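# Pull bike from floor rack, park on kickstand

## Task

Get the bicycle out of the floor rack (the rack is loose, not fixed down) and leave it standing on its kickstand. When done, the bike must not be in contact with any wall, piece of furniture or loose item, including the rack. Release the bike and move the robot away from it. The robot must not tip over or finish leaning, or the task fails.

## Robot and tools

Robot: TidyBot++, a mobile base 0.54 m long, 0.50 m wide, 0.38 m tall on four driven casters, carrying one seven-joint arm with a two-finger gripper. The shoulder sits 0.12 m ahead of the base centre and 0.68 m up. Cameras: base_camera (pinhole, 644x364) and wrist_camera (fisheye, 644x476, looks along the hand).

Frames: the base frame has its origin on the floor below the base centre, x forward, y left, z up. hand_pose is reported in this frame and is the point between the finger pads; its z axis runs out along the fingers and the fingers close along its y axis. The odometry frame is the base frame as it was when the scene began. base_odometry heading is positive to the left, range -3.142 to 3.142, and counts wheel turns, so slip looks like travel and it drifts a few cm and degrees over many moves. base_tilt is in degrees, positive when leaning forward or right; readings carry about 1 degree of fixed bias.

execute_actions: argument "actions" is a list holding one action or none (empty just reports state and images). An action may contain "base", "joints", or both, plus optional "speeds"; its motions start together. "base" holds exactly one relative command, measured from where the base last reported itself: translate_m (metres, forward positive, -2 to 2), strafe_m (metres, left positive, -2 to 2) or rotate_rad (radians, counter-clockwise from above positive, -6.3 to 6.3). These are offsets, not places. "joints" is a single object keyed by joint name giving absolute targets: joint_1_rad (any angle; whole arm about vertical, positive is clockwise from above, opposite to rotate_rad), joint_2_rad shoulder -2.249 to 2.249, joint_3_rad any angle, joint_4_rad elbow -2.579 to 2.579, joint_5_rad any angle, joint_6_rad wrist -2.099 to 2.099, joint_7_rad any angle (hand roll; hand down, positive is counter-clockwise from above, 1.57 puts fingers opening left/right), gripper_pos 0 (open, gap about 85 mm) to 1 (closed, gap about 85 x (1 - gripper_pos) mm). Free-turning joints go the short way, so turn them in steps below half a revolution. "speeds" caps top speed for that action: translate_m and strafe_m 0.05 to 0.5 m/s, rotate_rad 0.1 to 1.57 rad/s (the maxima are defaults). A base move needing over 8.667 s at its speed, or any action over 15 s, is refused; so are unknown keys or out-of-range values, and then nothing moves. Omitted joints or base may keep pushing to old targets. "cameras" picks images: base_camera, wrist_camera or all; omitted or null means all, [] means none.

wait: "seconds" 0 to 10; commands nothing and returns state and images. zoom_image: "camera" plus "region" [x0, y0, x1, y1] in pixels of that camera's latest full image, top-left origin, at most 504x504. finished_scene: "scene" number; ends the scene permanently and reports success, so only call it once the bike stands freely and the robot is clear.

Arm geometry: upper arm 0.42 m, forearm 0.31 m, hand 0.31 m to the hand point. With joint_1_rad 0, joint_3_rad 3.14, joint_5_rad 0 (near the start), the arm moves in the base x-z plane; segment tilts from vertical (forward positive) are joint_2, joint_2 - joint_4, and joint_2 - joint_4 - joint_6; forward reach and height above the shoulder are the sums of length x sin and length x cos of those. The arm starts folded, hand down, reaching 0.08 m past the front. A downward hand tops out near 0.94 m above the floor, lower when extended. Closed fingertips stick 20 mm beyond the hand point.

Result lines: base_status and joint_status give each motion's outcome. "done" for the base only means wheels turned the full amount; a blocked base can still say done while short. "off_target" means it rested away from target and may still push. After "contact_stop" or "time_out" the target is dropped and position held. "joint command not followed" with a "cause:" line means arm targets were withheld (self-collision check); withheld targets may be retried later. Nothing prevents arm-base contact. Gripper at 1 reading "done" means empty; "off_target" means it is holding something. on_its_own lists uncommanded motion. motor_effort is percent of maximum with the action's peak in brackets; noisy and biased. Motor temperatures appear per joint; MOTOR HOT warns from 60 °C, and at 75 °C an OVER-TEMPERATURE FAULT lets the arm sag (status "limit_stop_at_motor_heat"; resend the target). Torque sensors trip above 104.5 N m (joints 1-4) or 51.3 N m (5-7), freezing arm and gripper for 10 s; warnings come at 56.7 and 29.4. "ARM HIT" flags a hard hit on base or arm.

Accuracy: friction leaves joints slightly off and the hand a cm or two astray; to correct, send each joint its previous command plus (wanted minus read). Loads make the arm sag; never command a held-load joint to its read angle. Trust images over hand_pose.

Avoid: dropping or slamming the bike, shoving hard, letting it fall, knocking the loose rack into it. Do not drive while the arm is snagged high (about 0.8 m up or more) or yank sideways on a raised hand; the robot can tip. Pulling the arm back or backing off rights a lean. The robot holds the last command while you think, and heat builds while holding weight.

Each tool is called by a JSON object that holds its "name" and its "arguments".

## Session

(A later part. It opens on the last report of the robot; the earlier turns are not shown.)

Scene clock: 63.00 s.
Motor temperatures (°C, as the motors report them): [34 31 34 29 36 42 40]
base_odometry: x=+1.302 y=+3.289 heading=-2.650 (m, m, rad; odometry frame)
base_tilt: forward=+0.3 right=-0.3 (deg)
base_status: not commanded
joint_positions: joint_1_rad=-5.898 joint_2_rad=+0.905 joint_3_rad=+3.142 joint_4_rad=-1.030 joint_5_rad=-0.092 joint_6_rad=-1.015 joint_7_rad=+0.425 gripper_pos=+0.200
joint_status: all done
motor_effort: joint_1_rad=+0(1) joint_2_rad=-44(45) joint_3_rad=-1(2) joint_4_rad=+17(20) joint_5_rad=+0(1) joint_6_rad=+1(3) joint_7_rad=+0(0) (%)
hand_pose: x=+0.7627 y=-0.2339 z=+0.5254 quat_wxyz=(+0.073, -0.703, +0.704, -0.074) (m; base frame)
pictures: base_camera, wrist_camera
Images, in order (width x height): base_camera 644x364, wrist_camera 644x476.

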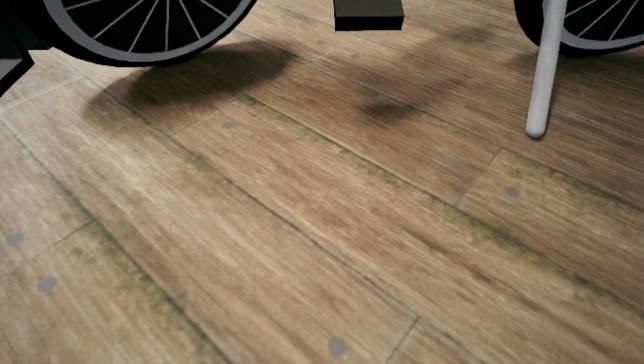

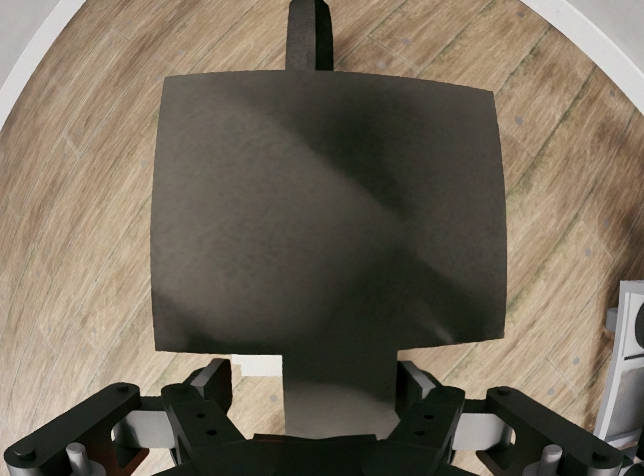

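{"name": "execute_actions", "arguments": {"actions": [{"joints":{"gripper_pos":0.0}}], "cameras": []}}

{"name": "execute_actions", "arguments": {"actions": [{"joints":{"joint_2_rad":0.5,"joint_6_rad":-1.43}}]}}

{"name": "execute_actions", "arguments": {"actions": [{"joints":{"joint_1_rad":-6.5,"joint_2_rad":-0.3,"joint_4_rad":-1.9,"joint_5_rad":0,"joint_6_rad":-0.75,"joint_7_rad":1.57}}]}}

Scene clock: 63.80 s.
Motor temperatures (°C, as the motors report them): [34 31 34 29 36 42 40]
base_odometry: x=+1.302 y=+3.289 heading=-2.650 (m, m, rad; odometry frame)
base_tilt: forward=+0.3 right=-0.3 (deg)
base_status: not commanded
joint_positions: joint_1_rad=-5.898 joint_2_rad=+0.905 joint_3_rad=+3.142 joint_4_rad=-1.030 joint_5_rad=-0.092 joint_6_rad=-1.015 joint_7_rad=+0.425 gripper_pos=+0.000
joint_status: all done
motor_effort: joint_1_rad=+1(0) joint_2_rad=-43(44) joint_3_rad=-1(1) joint_4_rad=+17(17) joint_5_rad=+0(0) joint_6_rad=+1(1) joint_7_rad=+0(0) (%)
hand_pose: x=+0.7627 y=-0.2339 z=+0.5254 quat_wxyz=(+0.073, -0.703, +0.704, -0.074) (m; base frame)
pictures: none
No camera images: the call's "cameras" was empty. Leave "cameras" out to get every camera's image.

Scene clock: 65.53 s.
Motor temperatures (°C, as the motors report them): [34 31 34 29 36 42 40]
base_odometry: x=+1.302 y=+3.289 heading=-2.650 (m, m, rad; odometry frame)
base_tilt: forward=+0.3 right=-0.3 (deg)
base_status: not commanded
joint_positions: joint_1_rad=-5.898 joint_2_rad=+0.496 joint_3_rad=+3.142 joint_4_rad=-1.028 joint_5_rad=-0.092 joint_6_rad=-1.401 joint_7_rad=+0.425 gripper_pos=+0.000
joint_status: all done
motor_effort: joint_1_rad=+1(0) joint_2_rad=-34(47) joint_3_rad=-1(1) joint_4_rad=+19(19) joint_5_rad=+0(0) joint_6_rad=+1(3) joint_7_rad=+0(0) (%)
hand_pose: x=+0.6685 y=-0.1914 z=+0.7638 quat_wxyz=(+0.082, -0.714, +0.690, -0.083) (m; base frame)
pictures: base_camera, wrist_camera
Images, in order (width x height): base_camera 644x364, wrist_camera 644x476.

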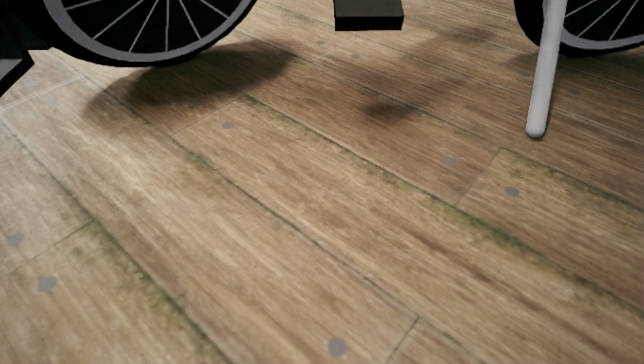

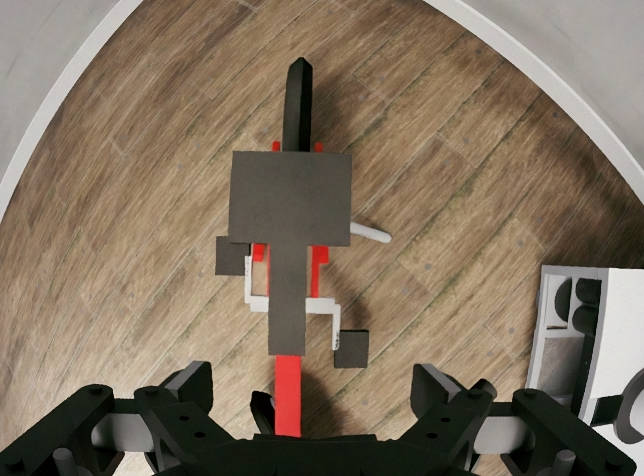

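Scene clock: 67.70 s.
Motor temperatures (°C, as the motors report them): [34 31 34 29 36 42 40]
base_odometry: x=+1.302 y=+3.289 heading=-2.650 (m, m, rad; odometry frame)
base_tilt: forward=+0.3 right=-0.3 (deg)
base_status: not commanded
joint_positions: joint_1_rad=-6.486 joint_2_rad=-0.291 joint_3_rad=+3.142 joint_4_rad=-1.884 joint_5_rad=-0.022 joint_6_rad=-0.782 joint_7_rad=+1.546 gripper_pos=+0.000
joint_status: all done
motor_effort: joint_1_rad=+0(1) joint_2_rad=-10(36) joint_3_rad=+0(2) joint_4_rad=+22(21) joint_5_rad=+0(0) joint_6_rad=+5(5) joint_7_rad=-1(0) (%)
hand_pose: x=+0.5189 y=+0.0887 z=+0.8537 quat_wxyz=(+0.053, -0.924, -0.078, -0.370) (m; base frame)
pictures: base_camera, wrist_camera
Images, in order (width x height): base_camera 644x364, wrist_camera 644x476.

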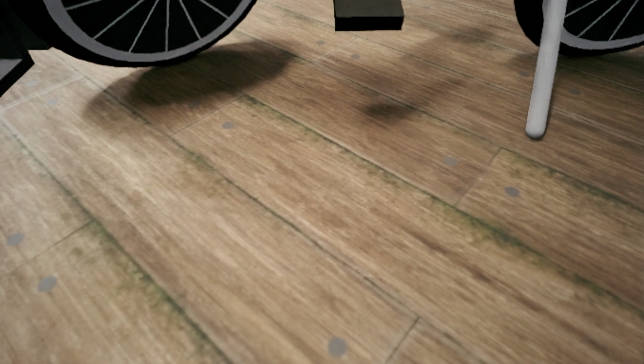

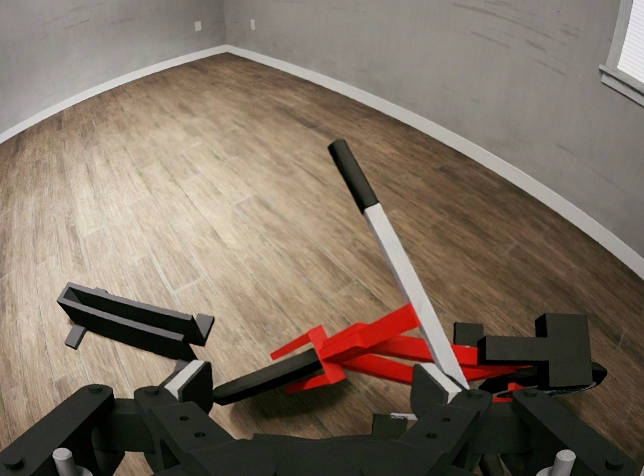

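Move clear and check the gap.

{"name": "execute_actions", "arguments": {"actions": [{"base":{"strafe_m":0.6},"joints":{"joint_1_rad":-6.1,"joint_2_rad":-0.37,"joint_4_rad":-2.3,"joint_6_rad":-0.5}}]}}

{"name": "execute_actions", "arguments": {"actions": [{"base":{"translate_m":-0.4},"joints":{"joint_6_rad":-0.2}}]}}

Scene clock: 70.33 s.
Motor temperatures (°C, as the motors report them): [34 31 34 29 36 42 40]
base_odometry: x=+1.585 y=+2.760 heading=-2.650 (m, m, rad; odometry frame)
base_tilt: forward=+0.3 right=-0.3 (deg)
base_status: done
joint_positions: joint_1_rad=-6.113 joint_2_rad=-0.355 joint_3_rad=+3.142 joint_4_rad=-2.285 joint_5_rad=-0.019 joint_6_rad=-0.532 joint_7_rad=+1.546 gripper_pos=+0.000
joint_status: all done
motor_effort: joint_1_rad=+0(0) joint_2_rad=-5(11) joint_3_rad=+1(1) joint_4_rad=+20(22) joint_5_rad=+0(0) joint_6_rad=+5(5) joint_7_rad=+0(0) (%)
hand_pose: x=+0.4583 y=-0.0538 z=+0.7237 quat_wxyz=(-0.017, -0.938, +0.098, -0.333) (m; base frame)
pictures: base_camera, wrist_camera
Images, in order (width x height): base_camera 644x364, wrist_camera 644x476.

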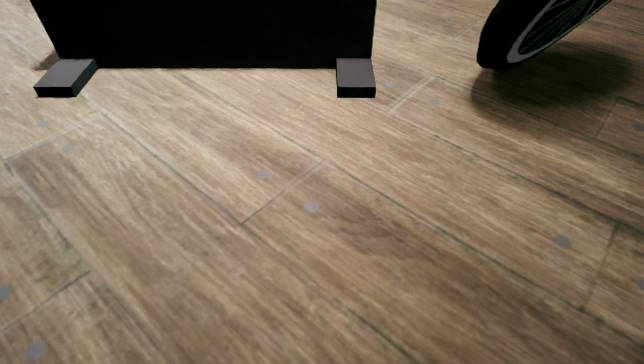

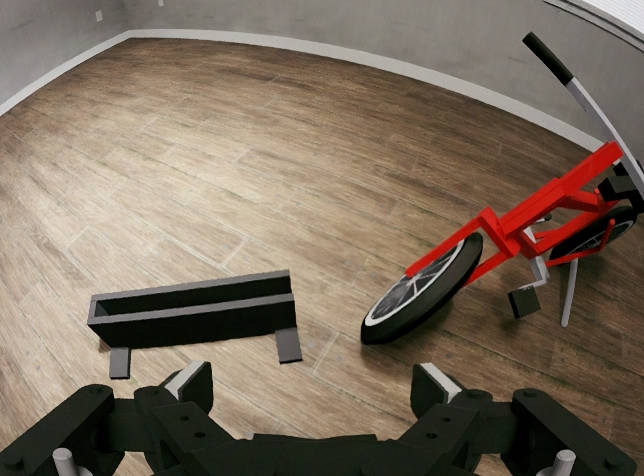

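Scene clock: 72.40 s.
Motor temperatures (°C, as the motors report them): [34 31 34 29 36 42 40]
base_odometry: x=+1.938 y=+2.948 heading=-2.650 (m, m, rad; odometry frame)
base_tilt: forward=+0.2 right=-0.3 (deg)
base_status: done
joint_positions: joint_1_rad=-6.113 joint_2_rad=-0.367 joint_3_rad=+3.142 joint_4_rad=-2.290 joint_5_rad=-0.019 joint_6_rad=-0.210 joint_7_rad=+1.546 gripper_pos=+0.000
joint_status: all done
motor_effort: joint_1_rad=+1(1) joint_2_rad=-7(9) joint_3_rad=+0(1) joint_4_rad=+21(22) joint_5_rad=+0(0) joint_6_rad=+7(7) joint_7_rad=+0(0) (%)
hand_pose: x=+0.5212 y=-0.0664 z=+0.8004 quat_wxyz=(-0.029, -0.871, +0.092, -0.483) (m; base frame)
pictures: base_camera, wrist_camera
Images, in order (width x height): base_camera 644x364, wrist_camera 644x476.

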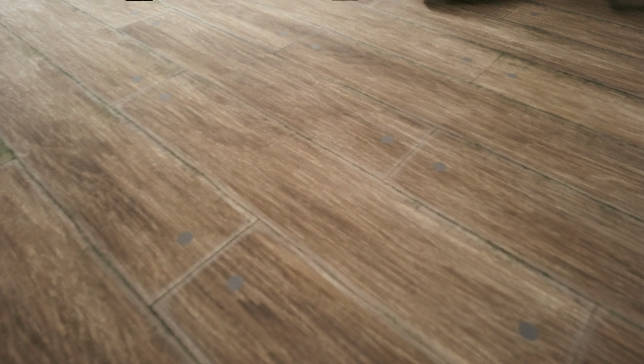

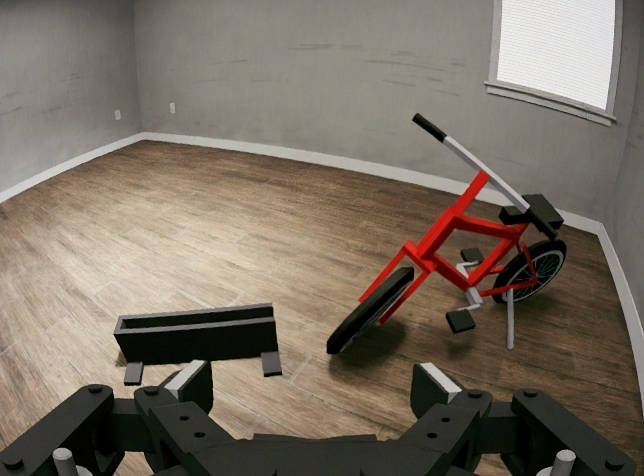

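{"name": "finished_scene", "arguments": {"scene": 1}}

The scene is finished: the task was done.


## Next scene

The same job, from a new start.

{"name": "execute_actions", "arguments": {"actions": [{"joints":{"joint_6_rad":0.35}}]}}

Scene clock: 1.53 s.
Motor temperatures (°C, as the motors report them): [34 31 34 29 36 42 40]
base_odometry: x=+0.000 y=+0.000 heading=+0.000 (m, m, rad; odometry frame)
base_tilt: forward=+0.3 right=-0.3 (deg)
base_status: not commanded
joint_positions: joint_1_rad=-0.016 joint_2_rad=-0.363 joint_3_rad=+3.192 joint_4_rad=-2.538 joint_5_rad=-0.001 joint_6_rad=+0.336 joint_7_rad=+1.563 gripper_pos=+0.000
joint_status: all done
motor_effort: joint_1_rad=+0(0) joint_2_rad=-6(6) joint_3_rad=+0(0) joint_4_rad=+20(20) joint_5_rad=+0(0) joint_6_rad=+8(8) joint_7_rad=+0(0) (%)
hand_pose: x=+0.5288 y=-0.0141 z=+0.8141 quat_wxyz=(+0.000, +0.795, -0.022, +0.606) (m; base frame)
pictures: base_camera, wrist_camera
Images, in order (width x height): base_camera 644x364, wrist_camera 644x476.

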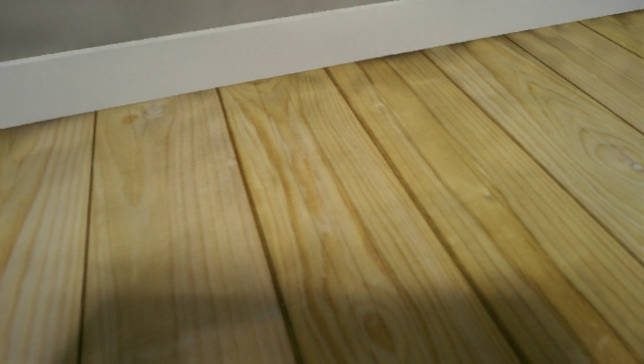

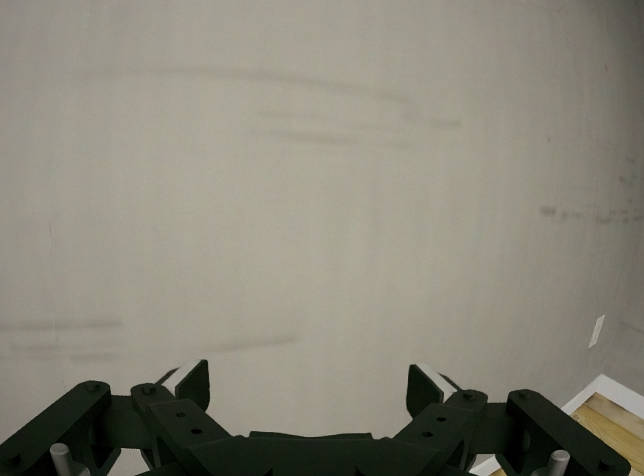

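{"name": "execute_actions", "arguments": {"actions": [{"base":{"rotate_rad":-2.9},"joints":{"joint_3_rad":3.13,"joint_1_rad":0.01}}]}}

Scene clock: 4.80 s.
Motor temperatures (°C, as the motors report them): [34 31 34 29 36 42 40]
base_odometry: x=+0.000 y=+0.000 heading=-2.899 (m, m, rad; odometry frame)
base_tilt: forward=+0.2 right=-0.3 (deg)
base_status: done
joint_positions: joint_1_rad=-0.002 joint_2_rad=-0.363 joint_3_rad=+3.138 joint_4_rad=-2.538 joint_5_rad=-0.001 joint_6_rad=+0.336 joint_7_rad=+1.563 gripper_pos=+0.000
joint_status: all done
motor_effort: joint_1_rad=+1(2) joint_2_rad=-6(6) joint_3_rad=+0(1) joint_4_rad=+20(20) joint_5_rad=+0(0) joint_6_rad=+8(8) joint_7_rad=+0(0) (%)
hand_pose: x=+0.5284 y=+0.0034 z=+0.8141 quat_wxyz=(-0.004, +0.795, -0.001, +0.606) (m; base frame)
pictures: base_camera, wrist_camera
Images, in order (width x height): base_camera 644x364, wrist_camera 644x476.

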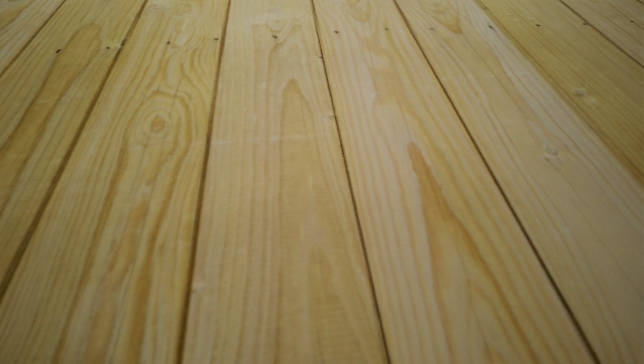

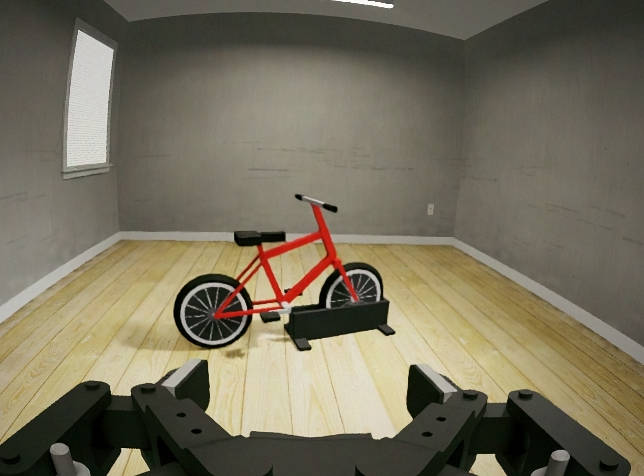

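{"name": "zoom_image", "arguments": {"camera": "wrist_camera", "region": [165, 185, 405, 360]}}

Region (165, 185, 405, 360) of wrist_camera's 644x476 image, scaled by 2.100; it fills the top 368 rows of this view, and the rest is white.

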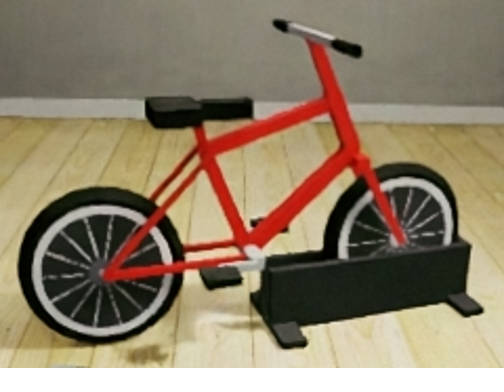

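{"name": "execute_actions", "arguments": {"actions": [{"base":{"rotate_rad":0.29}}], "cameras": []}}

{"name": "execute_actions", "arguments": {"actions": [{"base":{"strafe_m":-0.19},"joints":{"joint_2_rad":0.638,"joint_4_rad":-0.957,"joint_6_rad":-1.56,"joint_7_rad":3.16}}], "cameras": []}}

{"name": "execute_actions", "arguments": {"actions": [{"base":{"translate_m":1.0}}]}}

Scene clock: 6.57 s.
Motor temperatures (°C, as the motors report them): [34 31 34 29 36 42 40]
base_odometry: x=+0.000 y=+0.000 heading=-2.610 (m, m, rad; odometry frame)
base_tilt: forward=+0.2 right=-0.3 (deg)
base_status: done
joint_positions: joint_1_rad=-0.001 joint_2_rad=-0.363 joint_3_rad=+3.137 joint_4_rad=-2.538 joint_5_rad=-0.001 joint_6_rad=+0.336 joint_7_rad=+1.563 gripper_pos=+0.000
joint_status: not commanded
motor_effort: joint_1_rad=+1(2) joint_2_rad=-6(6) joint_3_rad=+0(2) joint_4_rad=+20(20) joint_5_rad=+0(0) joint_6_rad=+8(8) joint_7_rad=+0(0) (%)
hand_pose: x=+0.5283 y=+0.0036 z=+0.8141 quat_wxyz=(-0.003, +0.795, -0.001, +0.606) (m; base frame)
pictures: none
No camera images: the call's "cameras" was empty. Leave "cameras" out to get every camera's image.

Scene clock: 9.43 s.
Motor temperatures (°C, as the motors report them): [34 31 34 29 36 42 40]
base_odometry: x=-0.096 y=+0.164 heading=-2.611 (m, m, rad; odometry frame)
base_tilt: forward=+0.3 right=-0.3 (deg)
base_status: done
joint_positions: joint_1_rad=+0.002 joint_2_rad=+0.628 joint_3_rad=+3.137 joint_4_rad=-0.978 joint_5_rad=-0.001 joint_6_rad=-1.526 joint_7_rad=+3.139 gripper_pos=+0.000
joint_status: all done
motor_effort: joint_1_rad=+1(3) joint_2_rad=-38(39) joint_3_rad=-1(2) joint_4_rad=+17(22) joint_5_rad=+0(0) joint_6_rad=-1(8) joint_7_rad=+0(1) (%)
hand_pose: x=+0.6831 y=+0.0023 z=+0.6999 quat_wxyz=(+0.002, +0.708, +0.707, +0.004) (m; base frame)
pictures: none
No camera images: the call's "cameras" was empty. Leave "cameras" out to get every camera's image.

Scene clock: 12.80 s.
Motor temperatures (°C, as the motors report them): [34 31 34 29 36 42 40]
base_odometry: x=-0.959 y=-0.342 heading=-2.611 (m, m, rad; odometry frame)
base_tilt: forward=+0.3 right=-0.3 (deg)
base_status: done
joint_positions: joint_1_rad=+0.002 joint_2_rad=+0.633 joint_3_rad=+3.137 joint_4_rad=-0.975 joint_5_rad=-0.001 joint_6_rad=-1.530 joint_7_rad=+3.139 gripper_pos=+0.000
joint_status: not commanded
motor_effort: joint_1_rad=+1(2) joint_2_rad=-39(41) joint_3_rad=+0(2) joint_4_rad=+18(19) joint_5_rad=+0(1) joint_6_rad=-1(1) joint_7_rad=+0(0) (%)
hand_pose: x=+0.6830 y=+0.0022 z=+0.6980 quat_wxyz=(+0.000, +0.708, +0.707, +0.002) (m; base frame)
pictures: base_camera, wrist_camera
Images, in order (width x height): base_camera 644x364, wrist_camera 644x476.

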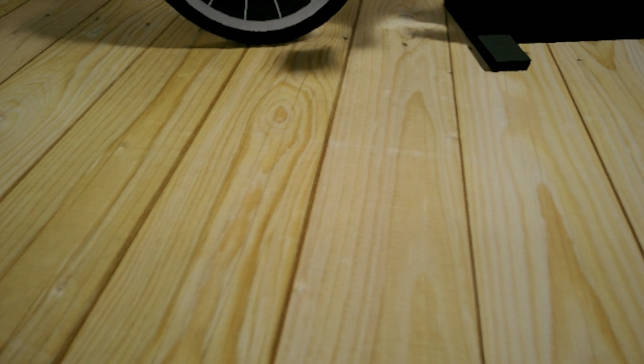

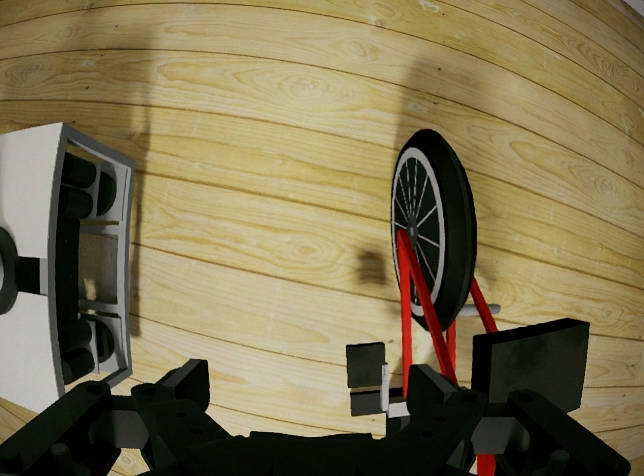

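{"name": "execute_actions", "arguments": {"actions": [{"base":{"rotate_rad":0.1}}], "cameras": []}}

{"name": "execute_actions", "arguments": {"actions": [{"base":{"strafe_m":-0.25}}], "cameras": ["base_camera"]}}

{"name": "execute_actions", "arguments": {"actions": [{"base":{"translate_m":0.235}}]}}

Scene clock: 14.20 s.
Motor temperatures (°C, as the motors report them): [34 31 34 29 36 42 40]
base_odometry: x=-0.959 y=-0.342 heading=-2.511 (m, m, rad; odometry frame)
base_tilt: forward=+0.3 right=-0.3 (deg)
base_status: done
joint_positions: joint_1_rad=+0.003 joint_2_rad=+0.633 joint_3_rad=+3.131 joint_4_rad=-0.975 joint_5_rad=-0.001 joint_6_rad=-1.530 joint_7_rad=+3.139 gripper_pos=+0.000
joint_status: not commanded
motor_effort: joint_1_rad=+1(6) joint_2_rad=-39(40) joint_3_rad=-1(3) joint_4_rad=+18(18) joint_5_rad=+0(1) joint_6_rad=-1(1) joint_7_rad=+0(0) (%)
hand_pose: x=+0.6830 y=+0.0045 z=+0.6981 quat_wxyz=(-0.001, +0.706, +0.708, +0.004) (m; base frame)
pictures: none
No camera images: the call's "cameras" was empty. Leave "cameras" out to get every camera's image.

Scene clock: 16.00 s.
Motor temperatures (°C, as the motors report them): [34 31 34 29 36 42 40]
base_odometry: x=-1.107 y=-0.140 heading=-2.511 (m, m, rad; odometry frame)
base_tilt: forward=+0.3 right=-0.3 (deg)
base_status: done
joint_positions: joint_1_rad=+0.016 joint_2_rad=+0.633 joint_3_rad=+3.131 joint_4_rad=-0.975 joint_5_rad=-0.001 joint_6_rad=-1.530 joint_7_rad=+3.139 gripper_pos=+0.000
joint_status: not commanded
motor_effort: joint_1_rad=+0(5) joint_2_rad=-39(41) joint_3_rad=-1(2) joint_4_rad=+18(19) joint_5_rad=+0(1) joint_6_rad=+0(1) joint_7_rad=+1(0) (%)
hand_pose: x=+0.6830 y=-0.0030 z=+0.6981 quat_wxyz=(-0.001, +0.711, +0.703, +0.004) (m; base frame)
pictures: base_camera
Images, in order (width x height): base_camera 644x364.

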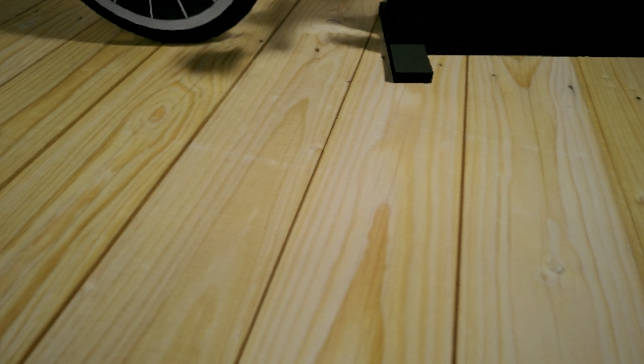

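Scene clock: 17.73 s.
Motor temperatures (°C, as the motors report them): [34 31 34 29 36 42 40]
base_odometry: x=-1.297 y=-0.279 heading=-2.511 (m, m, rad; odometry frame)
base_tilt: forward=+0.3 right=-0.3 (deg)
base_status: done
joint_positions: joint_1_rad=+0.016 joint_2_rad=+0.638 joint_3_rad=+3.131 joint_4_rad=-0.973 joint_5_rad=-0.001 joint_6_rad=-1.532 joint_7_rad=+3.139 gripper_pos=+0.000
joint_status: not commanded
motor_effort: joint_1_rad=+2(3) joint_2_rad=-40(41) joint_3_rad=+0(1) joint_4_rad=+17(19) joint_5_rad=+0(0) joint_6_rad=-1(2) joint_7_rad=+0(0) (%)
hand_pose: x=+0.6832 y=-0.0030 z=+0.6960 quat_wxyz=(-0.003, +0.711, +0.703, +0.002) (m; base frame)
pictures: base_camera, wrist_camera
Images, in order (width x height): base_camera 644x364, wrist_camera 644x476.

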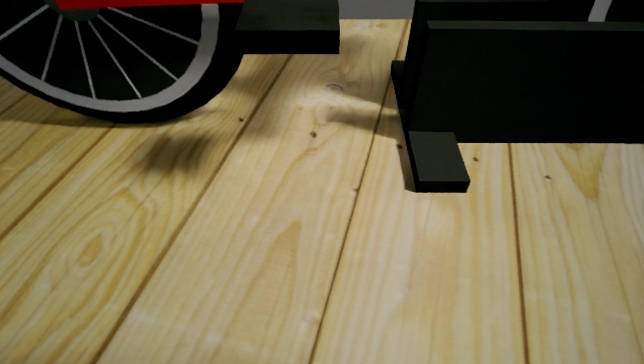

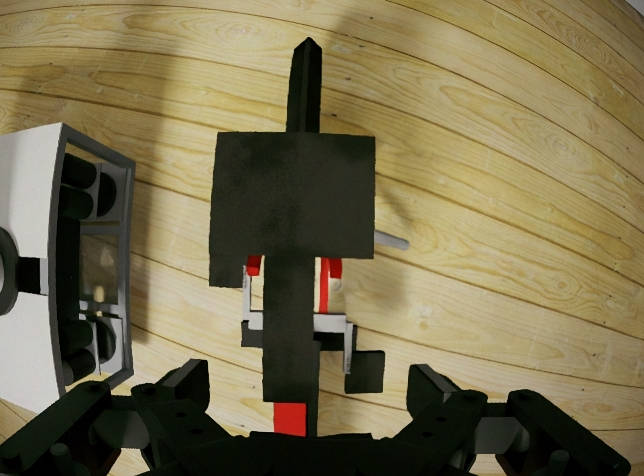

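{"name": "execute_actions", "arguments": {"actions": [{"base":{"translate_m":-0.025},"joints":{"joint_2_rad":0.71,"joint_4_rad":-1.16,"joint_6_rad":-1.26}}], "cameras": ["wrist_camera"]}}

{"name": "execute_actions", "arguments": {"actions": [{"base":{"strafe_m":0.02},"joints":{"joint_2_rad":0.763,"joint_4_rad":-1.263,"joint_6_rad":-1.105}}], "cameras": ["wrist_camera"]}}

Scene clock: 19.17 s.
Motor temperatures (°C, as the motors report them): [34 31 34 29 36 42 40]
base_odometry: x=-1.277 y=-0.264 heading=-2.511 (m, m, rad; odometry frame)
base_tilt: forward=+0.3 right=-0.3 (deg)
base_status: done
joint_positions: joint_1_rad=+0.016 joint_2_rad=+0.713 joint_3_rad=+3.131 joint_4_rad=-1.147 joint_5_rad=-0.001 joint_6_rad=-1.292 joint_7_rad=+3.139 gripper_pos=+0.000
joint_status: all done
motor_effort: joint_1_rad=+1(2) joint_2_rad=-40(44) joint_3_rad=-1(2) joint_4_rad=+17(18) joint_5_rad=+0(1) joint_6_rad=+0(1) joint_7_rad=+0(0) (%)
hand_pose: x=+0.6922 y=-0.0027 z=+0.5994 quat_wxyz=(-0.006, +0.711, +0.703, -0.001) (m; base frame)
pictures: wrist_camera
Images, in order (width x height): wrist_camera 644x476.

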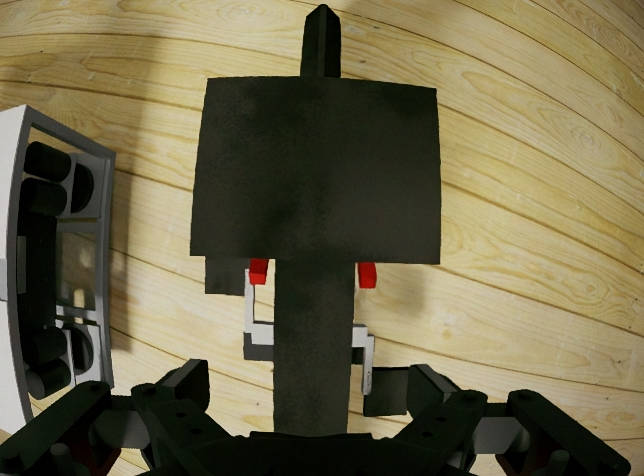

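Scene clock: 20.20 s.
Motor temperatures (°C, as the motors report them): [34 31 34 29 36 42 40]
base_odometry: x=-1.265 y=-0.280 heading=-2.511 (m, m, rad; odometry frame)
base_tilt: forward=+0.3 right=-0.3 (deg)
base_status: done
joint_positions: joint_1_rad=+0.008 joint_2_rad=+0.763 joint_3_rad=+3.131 joint_4_rad=-1.248 joint_5_rad=-0.001 joint_6_rad=-1.137 joint_7_rad=+3.139 gripper_pos=+0.000
joint_status: all done
motor_effort: joint_1_rad=+1(4) joint_2_rad=-41(43) joint_3_rad=-1(3) joint_4_rad=+15(17) joint_5_rad=+0(1) joint_6_rad=+0(1) joint_7_rad=+0(0) (%)
hand_pose: x=+0.6921 y=+0.0026 z=+0.5407 quat_wxyz=(-0.005, +0.708, +0.706, +0.000) (m; base frame)
pictures: wrist_camera
Images, in order (width x height): wrist_camera 644x476.

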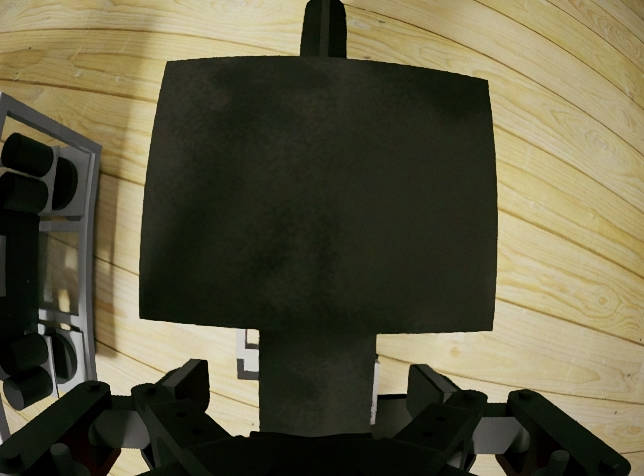

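{"name": "execute_actions", "arguments": {"actions": [{"joints":{"gripper_pos":1}}], "cameras": []}}

{"name": "execute_actions", "arguments": {"actions": [{"base":{"strafe_m":0.35},"speeds":{"strafe_m":0.15}}]}}

Scene clock: 22.07 s.
Motor temperatures (°C, as the motors report them): [34 31 34 29 36 42 40]
base_odometry: x=-1.265 y=-0.280 heading=-2.511 (m, m, rad; odometry frame)
base_tilt: forward=+0.3 right=-0.3 (deg)
base_status: not commanded
joint_positions: joint_1_rad=+0.008 joint_2_rad=+0.762 joint_3_rad=+3.131 joint_4_rad=-1.248 joint_5_rad=-0.001 joint_6_rad=-1.133 joint_7_rad=+3.139 gripper_pos=+0.573
joint_status: gripper_pos off_target (ended at +0.573, target +1.000)
motor_effort: joint_1_rad=-1(1) joint_2_rad=-39(41) joint_3_rad=-2(2) joint_4_rad=+15(17) joint_5_rad=+1(1) joint_6_rad=+0(5) joint_7_rad=+2(2) (%)
hand_pose: x=+0.6935 y=+0.0025 z=+0.5413 quat_wxyz=(-0.003, +0.708, +0.706, +0.002) (m; base frame)
pictures: none
No camera images: the call's "cameras" was empty. Leave "cameras" out to get every camera's image.

Scene clock: 25.47 s.
Motor temperatures (°C, as the motors report them): [34 31 34 29 36 42 40]
base_odometry: x=-1.059 y=-0.563 heading=-2.512 (m, m, rad; odometry frame)
base_tilt: forward=+0.3 right=-0.3 (deg)
base_status: done
joint_positions: joint_1_rad=-0.002 joint_2_rad=+0.765 joint_3_rad=+3.125 joint_4_rad=-1.248 joint_5_rad=-0.021 joint_6_rad=-1.132 joint_7_rad=+3.139 gripper_pos=+0.573
joint_status: not commanded
motor_effort: joint_1_rad=+6(7) joint_2_rad=-42(43) joint_3_rad=+2(5) joint_4_rad=+16(17) joint_5_rad=+4(7) joint_6_rad=-1(2) joint_7_rad=+3(7) (%)
hand_pose: x=+0.6933 y=+0.0167 z=+0.5399 quat_wxyz=(-0.012, +0.706, +0.708, +0.010) (m; base frame)
pictures: base_camera, wrist_camera
Images, in order (width x height): base_camera 644x364, wrist_camera 644x476.

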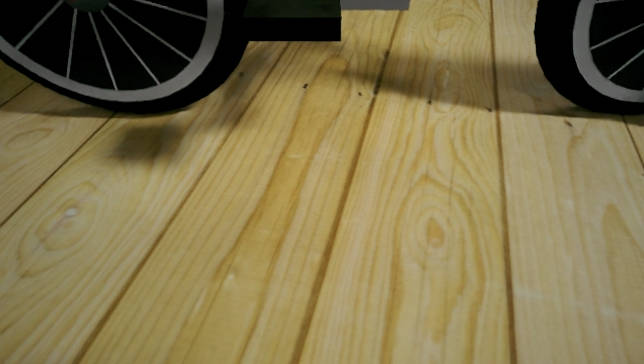

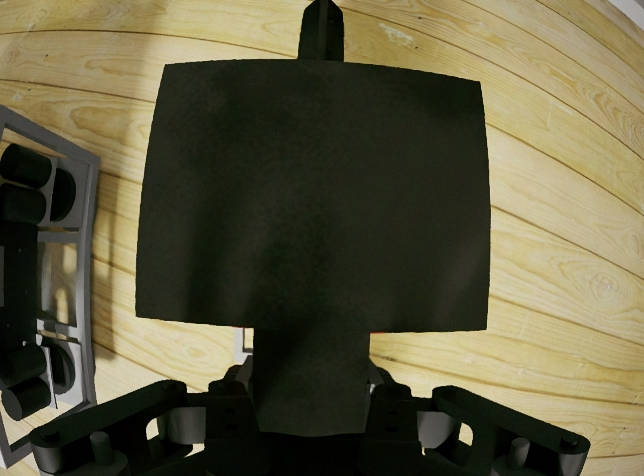

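{"name": "execute_actions", "arguments": {"actions": [{"base":{"strafe_m":0.32},"speeds":{"strafe_m":0.15}}], "cameras": ["base_camera"]}}

{"name": "execute_actions", "arguments": {"actions": [{"base":{"translate_m":0.07},"speeds":{"translate_m":0.1},"joints":{"joint_2_rad":0.768,"joint_6_rad":-1.225}}], "cameras": ["base_camera"]}}

{"name": "execute_actions", "arguments": {"actions": [{"base":{"translate_m":0.06},"speeds":{"translate_m":0.08},"joints":{"joint_2_rad":0.78,"joint_6_rad":-1.285}}]}}

Scene clock: 28.77 s.
Motor temperatures (°C, as the motors report them): [34 31 34 29 36 42 40]
base_odometry: x=-0.870 y=-0.822 heading=-2.512 (m, m, rad; odometry frame)
base_tilt: forward=+0.3 right=-0.3 (deg)
base_status: done
joint_positions: joint_1_rad=+0.010 joint_2_rad=+0.765 joint_3_rad=+3.130 joint_4_rad=-1.248 joint_5_rad=-0.015 joint_6_rad=-1.132 joint_7_rad=+3.148 gripper_pos=+0.573
joint_status: not commanded
motor_effort: joint_1_rad=+0(6) joint_2_rad=-41(42) joint_3_rad=-1(4) joint_4_rad=+16(17) joint_5_rad=+0(6) joint_6_rad=-1(2) joint_7_rad=+0(5) (%)
hand_pose: x=+0.6935 y=+0.0059 z=+0.5398 quat_wxyz=(-0.009, +0.707, +0.707, +0.007) (m; base frame)
pictures: base_camera
Images, in order (width x height): base_camera 644x364.

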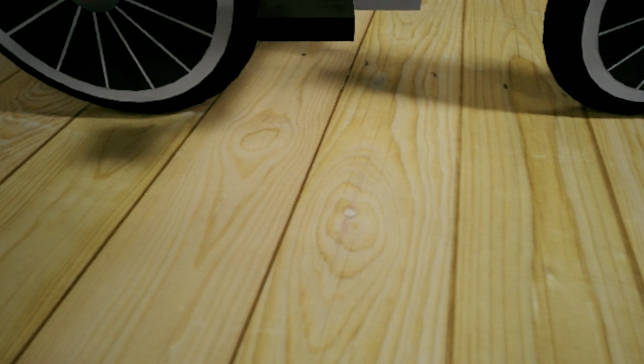

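Scene clock: 29.93 s.
Motor temperatures (°C, as the motors report them): [34 31 34 29 36 42 40]
base_odometry: x=-0.927 y=-0.864 heading=-2.511 (m, m, rad; odometry frame)
base_tilt: forward=+0.3 right=-0.3 (deg)
base_status: done
joint_positions: joint_1_rad=+0.011 joint_2_rad=+0.770 joint_3_rad=+3.130 joint_4_rad=-1.250 joint_5_rad=-0.014 joint_6_rad=-1.206 joint_7_rad=+3.148 gripper_pos=+0.573
joint_status: all done
motor_effort: joint_1_rad=+0(5) joint_2_rad=-42(44) joint_3_rad=-2(4) joint_4_rad=+15(18) joint_5_rad=+0(2) joint_6_rad=-1(8) joint_7_rad=+2(3) (%)
hand_pose: x=+0.6688 y=+0.0054 z=+0.5374 quat_wxyz=(-0.037, +0.707, +0.706, -0.022) (m; base frame)
pictures: base_camera
Images, in order (width x height): base_camera 644x364.

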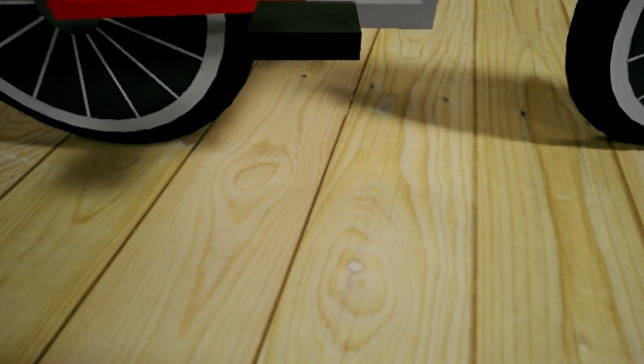

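Scene clock: 31.13 s.
Motor temperatures (°C, as the motors report them): [34 31 34 29 36 42 40]
base_odometry: x=-0.976 y=-0.899 heading=-2.511 (m, m, rad; odometry frame)
base_tilt: forward=+0.3 right=-0.3 (deg)
base_status: done
joint_positions: joint_1_rad=+0.011 joint_2_rad=+0.784 joint_3_rad=+3.130 joint_4_rad=-1.250 joint_5_rad=-0.014 joint_6_rad=-1.265 joint_7_rad=+3.148 gripper_pos=+0.573
joint_status: all done
motor_effort: joint_1_rad=+2(4) joint_2_rad=-44(44) joint_3_rad=+0(4) joint_4_rad=+12(18) joint_5_rad=-1(3) joint_6_rad=-4(7) joint_7_rad=-2(3) (%)
hand_pose: x=+0.6484 y=+0.0054 z=+0.5319 quat_wxyz=(-0.064, +0.705, +0.705, -0.048) (m; base frame)
pictures: base_camera, wrist_camera
Images, in order (width x height): base_camera 644x364, wrist_camera 644x476.

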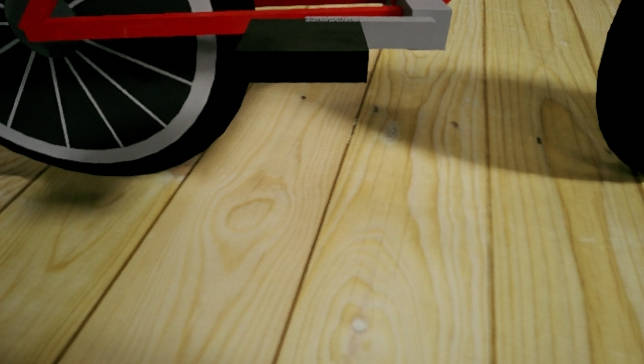

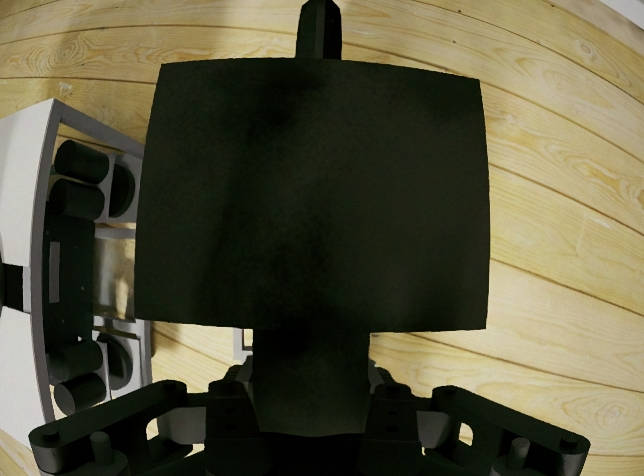

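{"name": "execute_actions", "arguments": {"actions": [{"base":{"translate_m":0.036},"speeds":{"translate_m":0.05},"joints":{"joint_2_rad":0.79,"joint_6_rad":-1.318}}], "cameras": ["base_camera"]}}

Scene clock: 32.47 s.
Motor temperatures (°C, as the motors report them): [34 31 34 29 36 42 40]
base_odometry: x=-1.005 y=-0.921 heading=-2.511 (m, m, rad; odometry frame)
base_tilt: forward=+0.3 right=-0.3 (deg)
base_status: done
joint_positions: joint_1_rad=+0.010 joint_2_rad=+0.797 joint_3_rad=+3.130 joint_4_rad=-1.250 joint_5_rad=-0.013 joint_6_rad=-1.296 joint_7_rad=+3.154 gripper_pos=+0.573
joint_status: all done
motor_effort: joint_1_rad=+3(4) joint_2_rad=-44(44) joint_3_rad=+1(2) joint_4_rad=+12(16) joint_5_rad=+1(2) joint_6_rad=-7(7) joint_7_rad=-3(3) (%)
hand_pose: x=+0.6369 y=+0.0055 z=+0.5268 quat_wxyz=(-0.079, +0.701, +0.706, -0.063) (m; base frame)
pictures: base_camera
Images, in order (width x height): base_camera 644x364.

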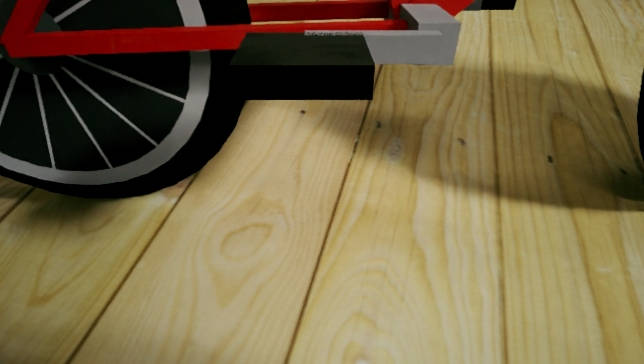

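{"name": "execute_actions", "arguments": {"actions": [{"base":{"translate_m":0.02},"speeds":{"translate_m":0.05},"joints":{"joint_2_rad":0.797,"joint_6_rad":-1.33}}], "cameras": []}}

{"name": "execute_actions", "arguments": {"actions": [{"joints":{"gripper_pos":0.4}}]}}

Scene clock: 33.43 s.
Motor temperatures (°C, as the motors report them): [34 31 34 29 36 42 40]
base_odometry: x=-1.021 y=-0.933 heading=-2.510 (m, m, rad; odometry frame)
base_tilt: forward=+0.3 right=-0.3 (deg)
base_status: done
joint_positions: joint_1_rad=+0.009 joint_2_rad=+0.806 joint_3_rad=+3.130 joint_4_rad=-1.251 joint_5_rad=-0.013 joint_6_rad=-1.311 joint_7_rad=+3.154 gripper_pos=+0.573
joint_status: all done
motor_effort: joint_1_rad=+3(5) joint_2_rad=-44(46) joint_3_rad=+1(3) joint_4_rad=+13(16) joint_5_rad=+1(3) joint_6_rad=-3(8) joint_7_rad=-1(2) (%)
hand_pose: x=+0.6309 y=+0.0063 z=+0.5232 quat_wxyz=(-0.087, +0.700, +0.705, -0.072) (m; base frame)
pictures: none
No camera images: the call's "cameras" was empty. Leave "cameras" out to get every camera's image.

Scene clock: 34.43 s.
Motor temperatures (°C, as the motors report them): [34 31 34 29 36 42 40]
base_odometry: x=-1.021 y=-0.933 heading=-2.510 (m, m, rad; odometry frame)
base_tilt: forward=+0.3 right=-0.3 (deg)
base_status: not commanded
joint_positions: joint_1_rad=+0.009 joint_2_rad=+0.801 joint_3_rad=+3.130 joint_4_rad=-1.254 joint_5_rad=-0.013 joint_6_rad=-1.304 joint_7_rad=+3.154 gripper_pos=+0.400
joint_status: all done
motor_effort: joint_1_rad=+0(4) joint_2_rad=-41(47) joint_3_rad=-1(2) joint_4_rad=+12(14) joint_5_rad=+0(2) joint_6_rad=-5(13) joint_7_rad=+0(1) (%)
hand_pose: x=+0.6319 y=+0.0063 z=+0.5245 quat_wxyz=(-0.085, +0.700, +0.706, -0.069) (m; base frame)
pictures: base_camera, wrist_camera
Images, in order (width x height): base_camera 644x364, wrist_camera 644x476.

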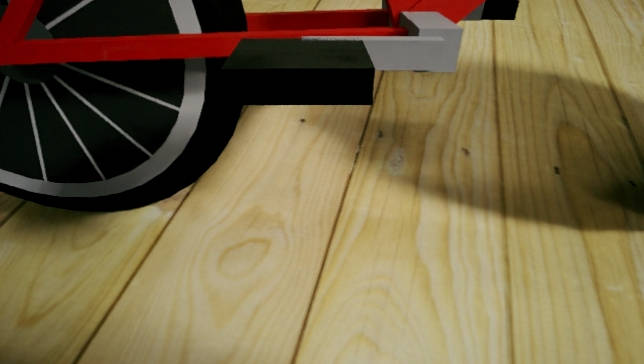

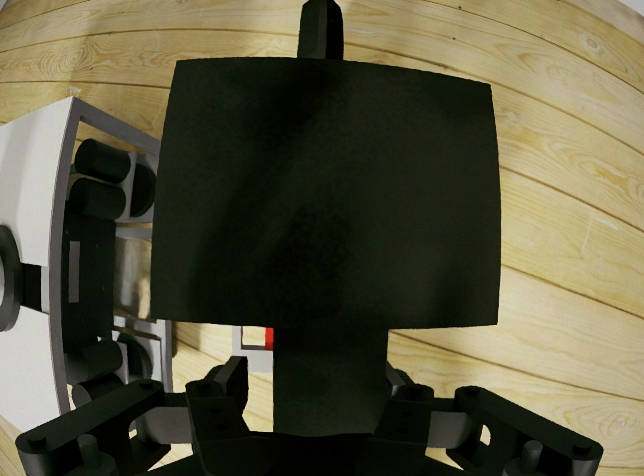

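{"name": "execute_actions", "arguments": {"actions": [{"joints":{"gripper_pos":0.2}}], "cameras": ["wrist_camera"]}}

{"name": "execute_actions", "arguments": {"actions": [{"joints":{"gripper_pos":0.0}}], "cameras": ["wrist_camera"]}}

Scene clock: 35.17 s.
Motor temperatures (°C, as the motors report them): [34 32 34 29 36 42 40]
base_odometry: x=-1.021 y=-0.933 heading=-2.510 (m, m, rad; odometry frame)
base_tilt: forward=+0.3 right=-0.3 (deg)
base_status: not commanded
joint_positions: joint_1_rad=+0.009 joint_2_rad=+0.801 joint_3_rad=+3.130 joint_4_rad=-1.254 joint_5_rad=-0.013 joint_6_rad=-1.304 joint_7_rad=+3.154 gripper_pos=+0.200
joint_status: all done
motor_effort: joint_1_rad=+1(1) joint_2_rad=-40(41) joint_3_rad=-1(1) joint_4_rad=+14(14) joint_5_rad=+0(0) joint_6_rad=-3(4) joint_7_rad=+0(0) (%)
hand_pose: x=+0.6319 y=+0.0063 z=+0.5245 quat_wxyz=(-0.085, +0.700, +0.706, -0.069) (m; base frame)
pictures: wrist_camera
Images, in order (width x height): wrist_camera 644x476.

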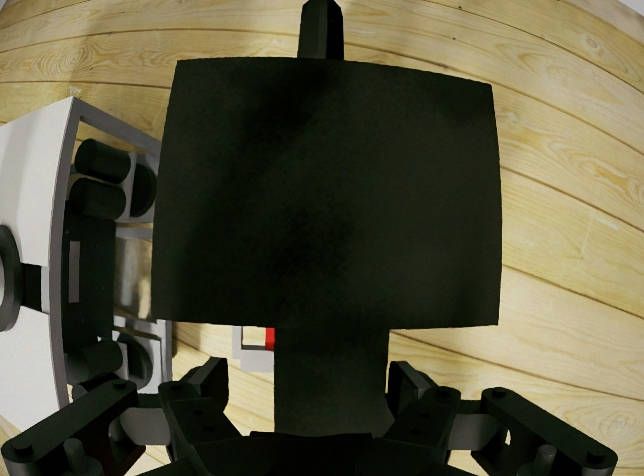

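Scene clock: 35.80 s.
Motor temperatures (°C, as the motors report them): [34 32 34 29 36 42 40]
base_odometry: x=-1.021 y=-0.933 heading=-2.510 (m, m, rad; odometry frame)
base_tilt: forward=+0.3 right=-0.3 (deg)
base_status: not commanded
joint_positions: joint_1_rad=+0.009 joint_2_rad=+0.801 joint_3_rad=+3.130 joint_4_rad=-1.254 joint_5_rad=-0.013 joint_6_rad=-1.304 joint_7_rad=+3.154 gripper_pos=+0.000
joint_status: all done
motor_effort: joint_1_rad=+1(1) joint_2_rad=-39(40) joint_3_rad=-1(1) joint_4_rad=+14(14) joint_5_rad=+0(0) joint_6_rad=-2(2) joint_7_rad=+0(0) (%)
hand_pose: x=+0.6319 y=+0.0063 z=+0.5245 quat_wxyz=(-0.085, +0.700, +0.706, -0.069) (m; base frame)
pictures: wrist_camera
Images, in order (width x height): wrist_camera 644x476.

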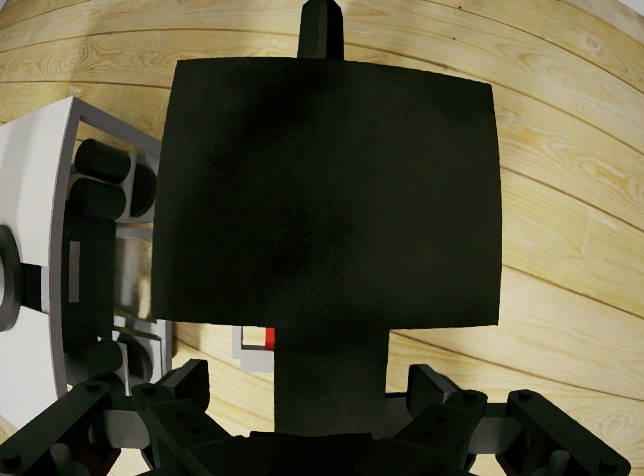

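Resting. Lifting with joint 2 alone moves the hand up and forward, along its tilt.

{"name": "execute_actions", "arguments": {"actions": [{"joints":{"joint_2_rad":0.5}}], "cameras": ["wrist_camera"]}}

{"name": "execute_actions", "arguments": {"actions": [{"base":{"translate_m":-0.8},"joints":{"joint_1_rad":0.3,"joint_2_rad":-0.37,"joint_4_rad":-2.3,"joint_6_rad":-0.2,"joint_7_rad":1.57}}], "cameras": ["wrist_camera"]}}

Scene clock: 37.53 s.
Motor temperatures (°C, as the motors report them): [34 32 34 29 36 42 40]
base_odometry: x=-1.021 y=-0.933 heading=-2.510 (m, m, rad; odometry frame)
base_tilt: forward=+0.3 right=-0.3 (deg)
base_status: not commanded
joint_positions: joint_1_rad=+0.009 joint_2_rad=+0.496 joint_3_rad=+3.130 joint_4_rad=-1.254 joint_5_rad=-0.013 joint_6_rad=-1.304 joint_7_rad=+3.154 gripper_pos=+0.000
joint_status: all done
motor_effort: joint_1_rad=+0(2) joint_2_rad=-35(43) joint_3_rad=-1(1) joint_4_rad=+18(18) joint_5_rad=+0(0) joint_6_rad=+0(3) joint_7_rad=+0(0) (%)
hand_pose: x=+0.6555 y=+0.0060 z=+0.6856 quat_wxyz=(+0.024, +0.703, +0.710, +0.037) (m; base frame)
pictures: wrist_camera
Images, in order (width x height): wrist_camera 644x476.

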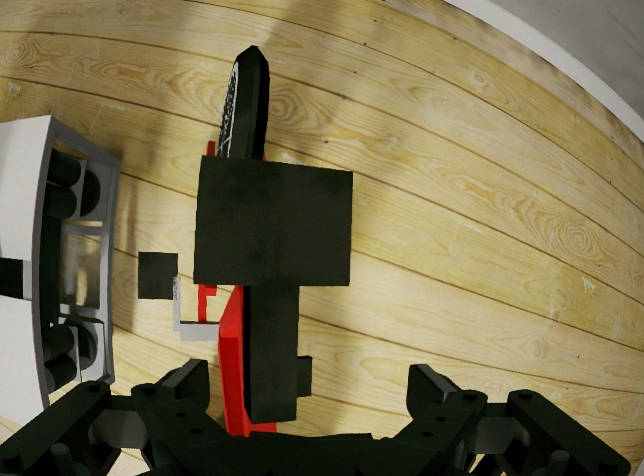

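Scene clock: 40.60 s.
Motor temperatures (°C, as the motors report them): [34 32 34 29 36 42 40]
base_odometry: x=-0.375 y=-0.460 heading=-2.510 (m, m, rad; odometry frame)
base_tilt: forward=+0.3 right=-0.3 (deg)
base_status: done
joint_positions: joint_1_rad=+0.285 joint_2_rad=-0.371 joint_3_rad=+3.130 joint_4_rad=-2.285 joint_5_rad=-0.013 joint_6_rad=-0.235 joint_7_rad=+1.590 gripper_pos=+0.000
joint_status: all done
motor_effort: joint_1_rad=+0(3) joint_2_rad=-7(39) joint_3_rad=+0(2) joint_4_rad=+21(23) joint_5_rad=+0(1) joint_6_rad=+6(7) joint_7_rad=+0(0) (%)
hand_pose: x=+0.5088 y=-0.1065 z=+0.7978 quat_wxyz=(+0.067, +0.872, -0.116, +0.471) (m; base frame)
pictures: wrist_camera
Images, in order (width x height): wrist_camera 644x476.

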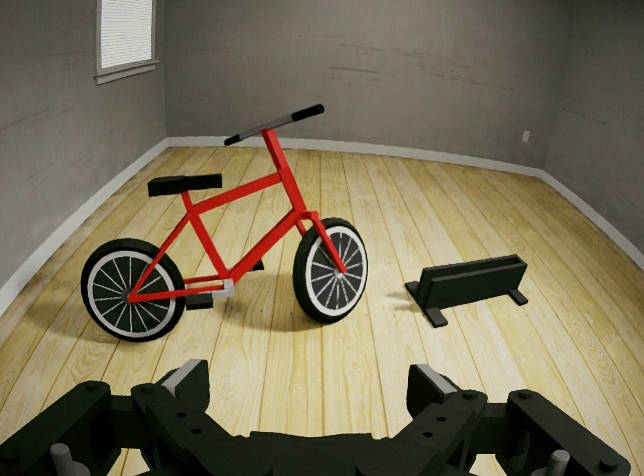

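{"name": "finished_scene", "arguments": {"scene": 2}}

The scene is finished: the task was done.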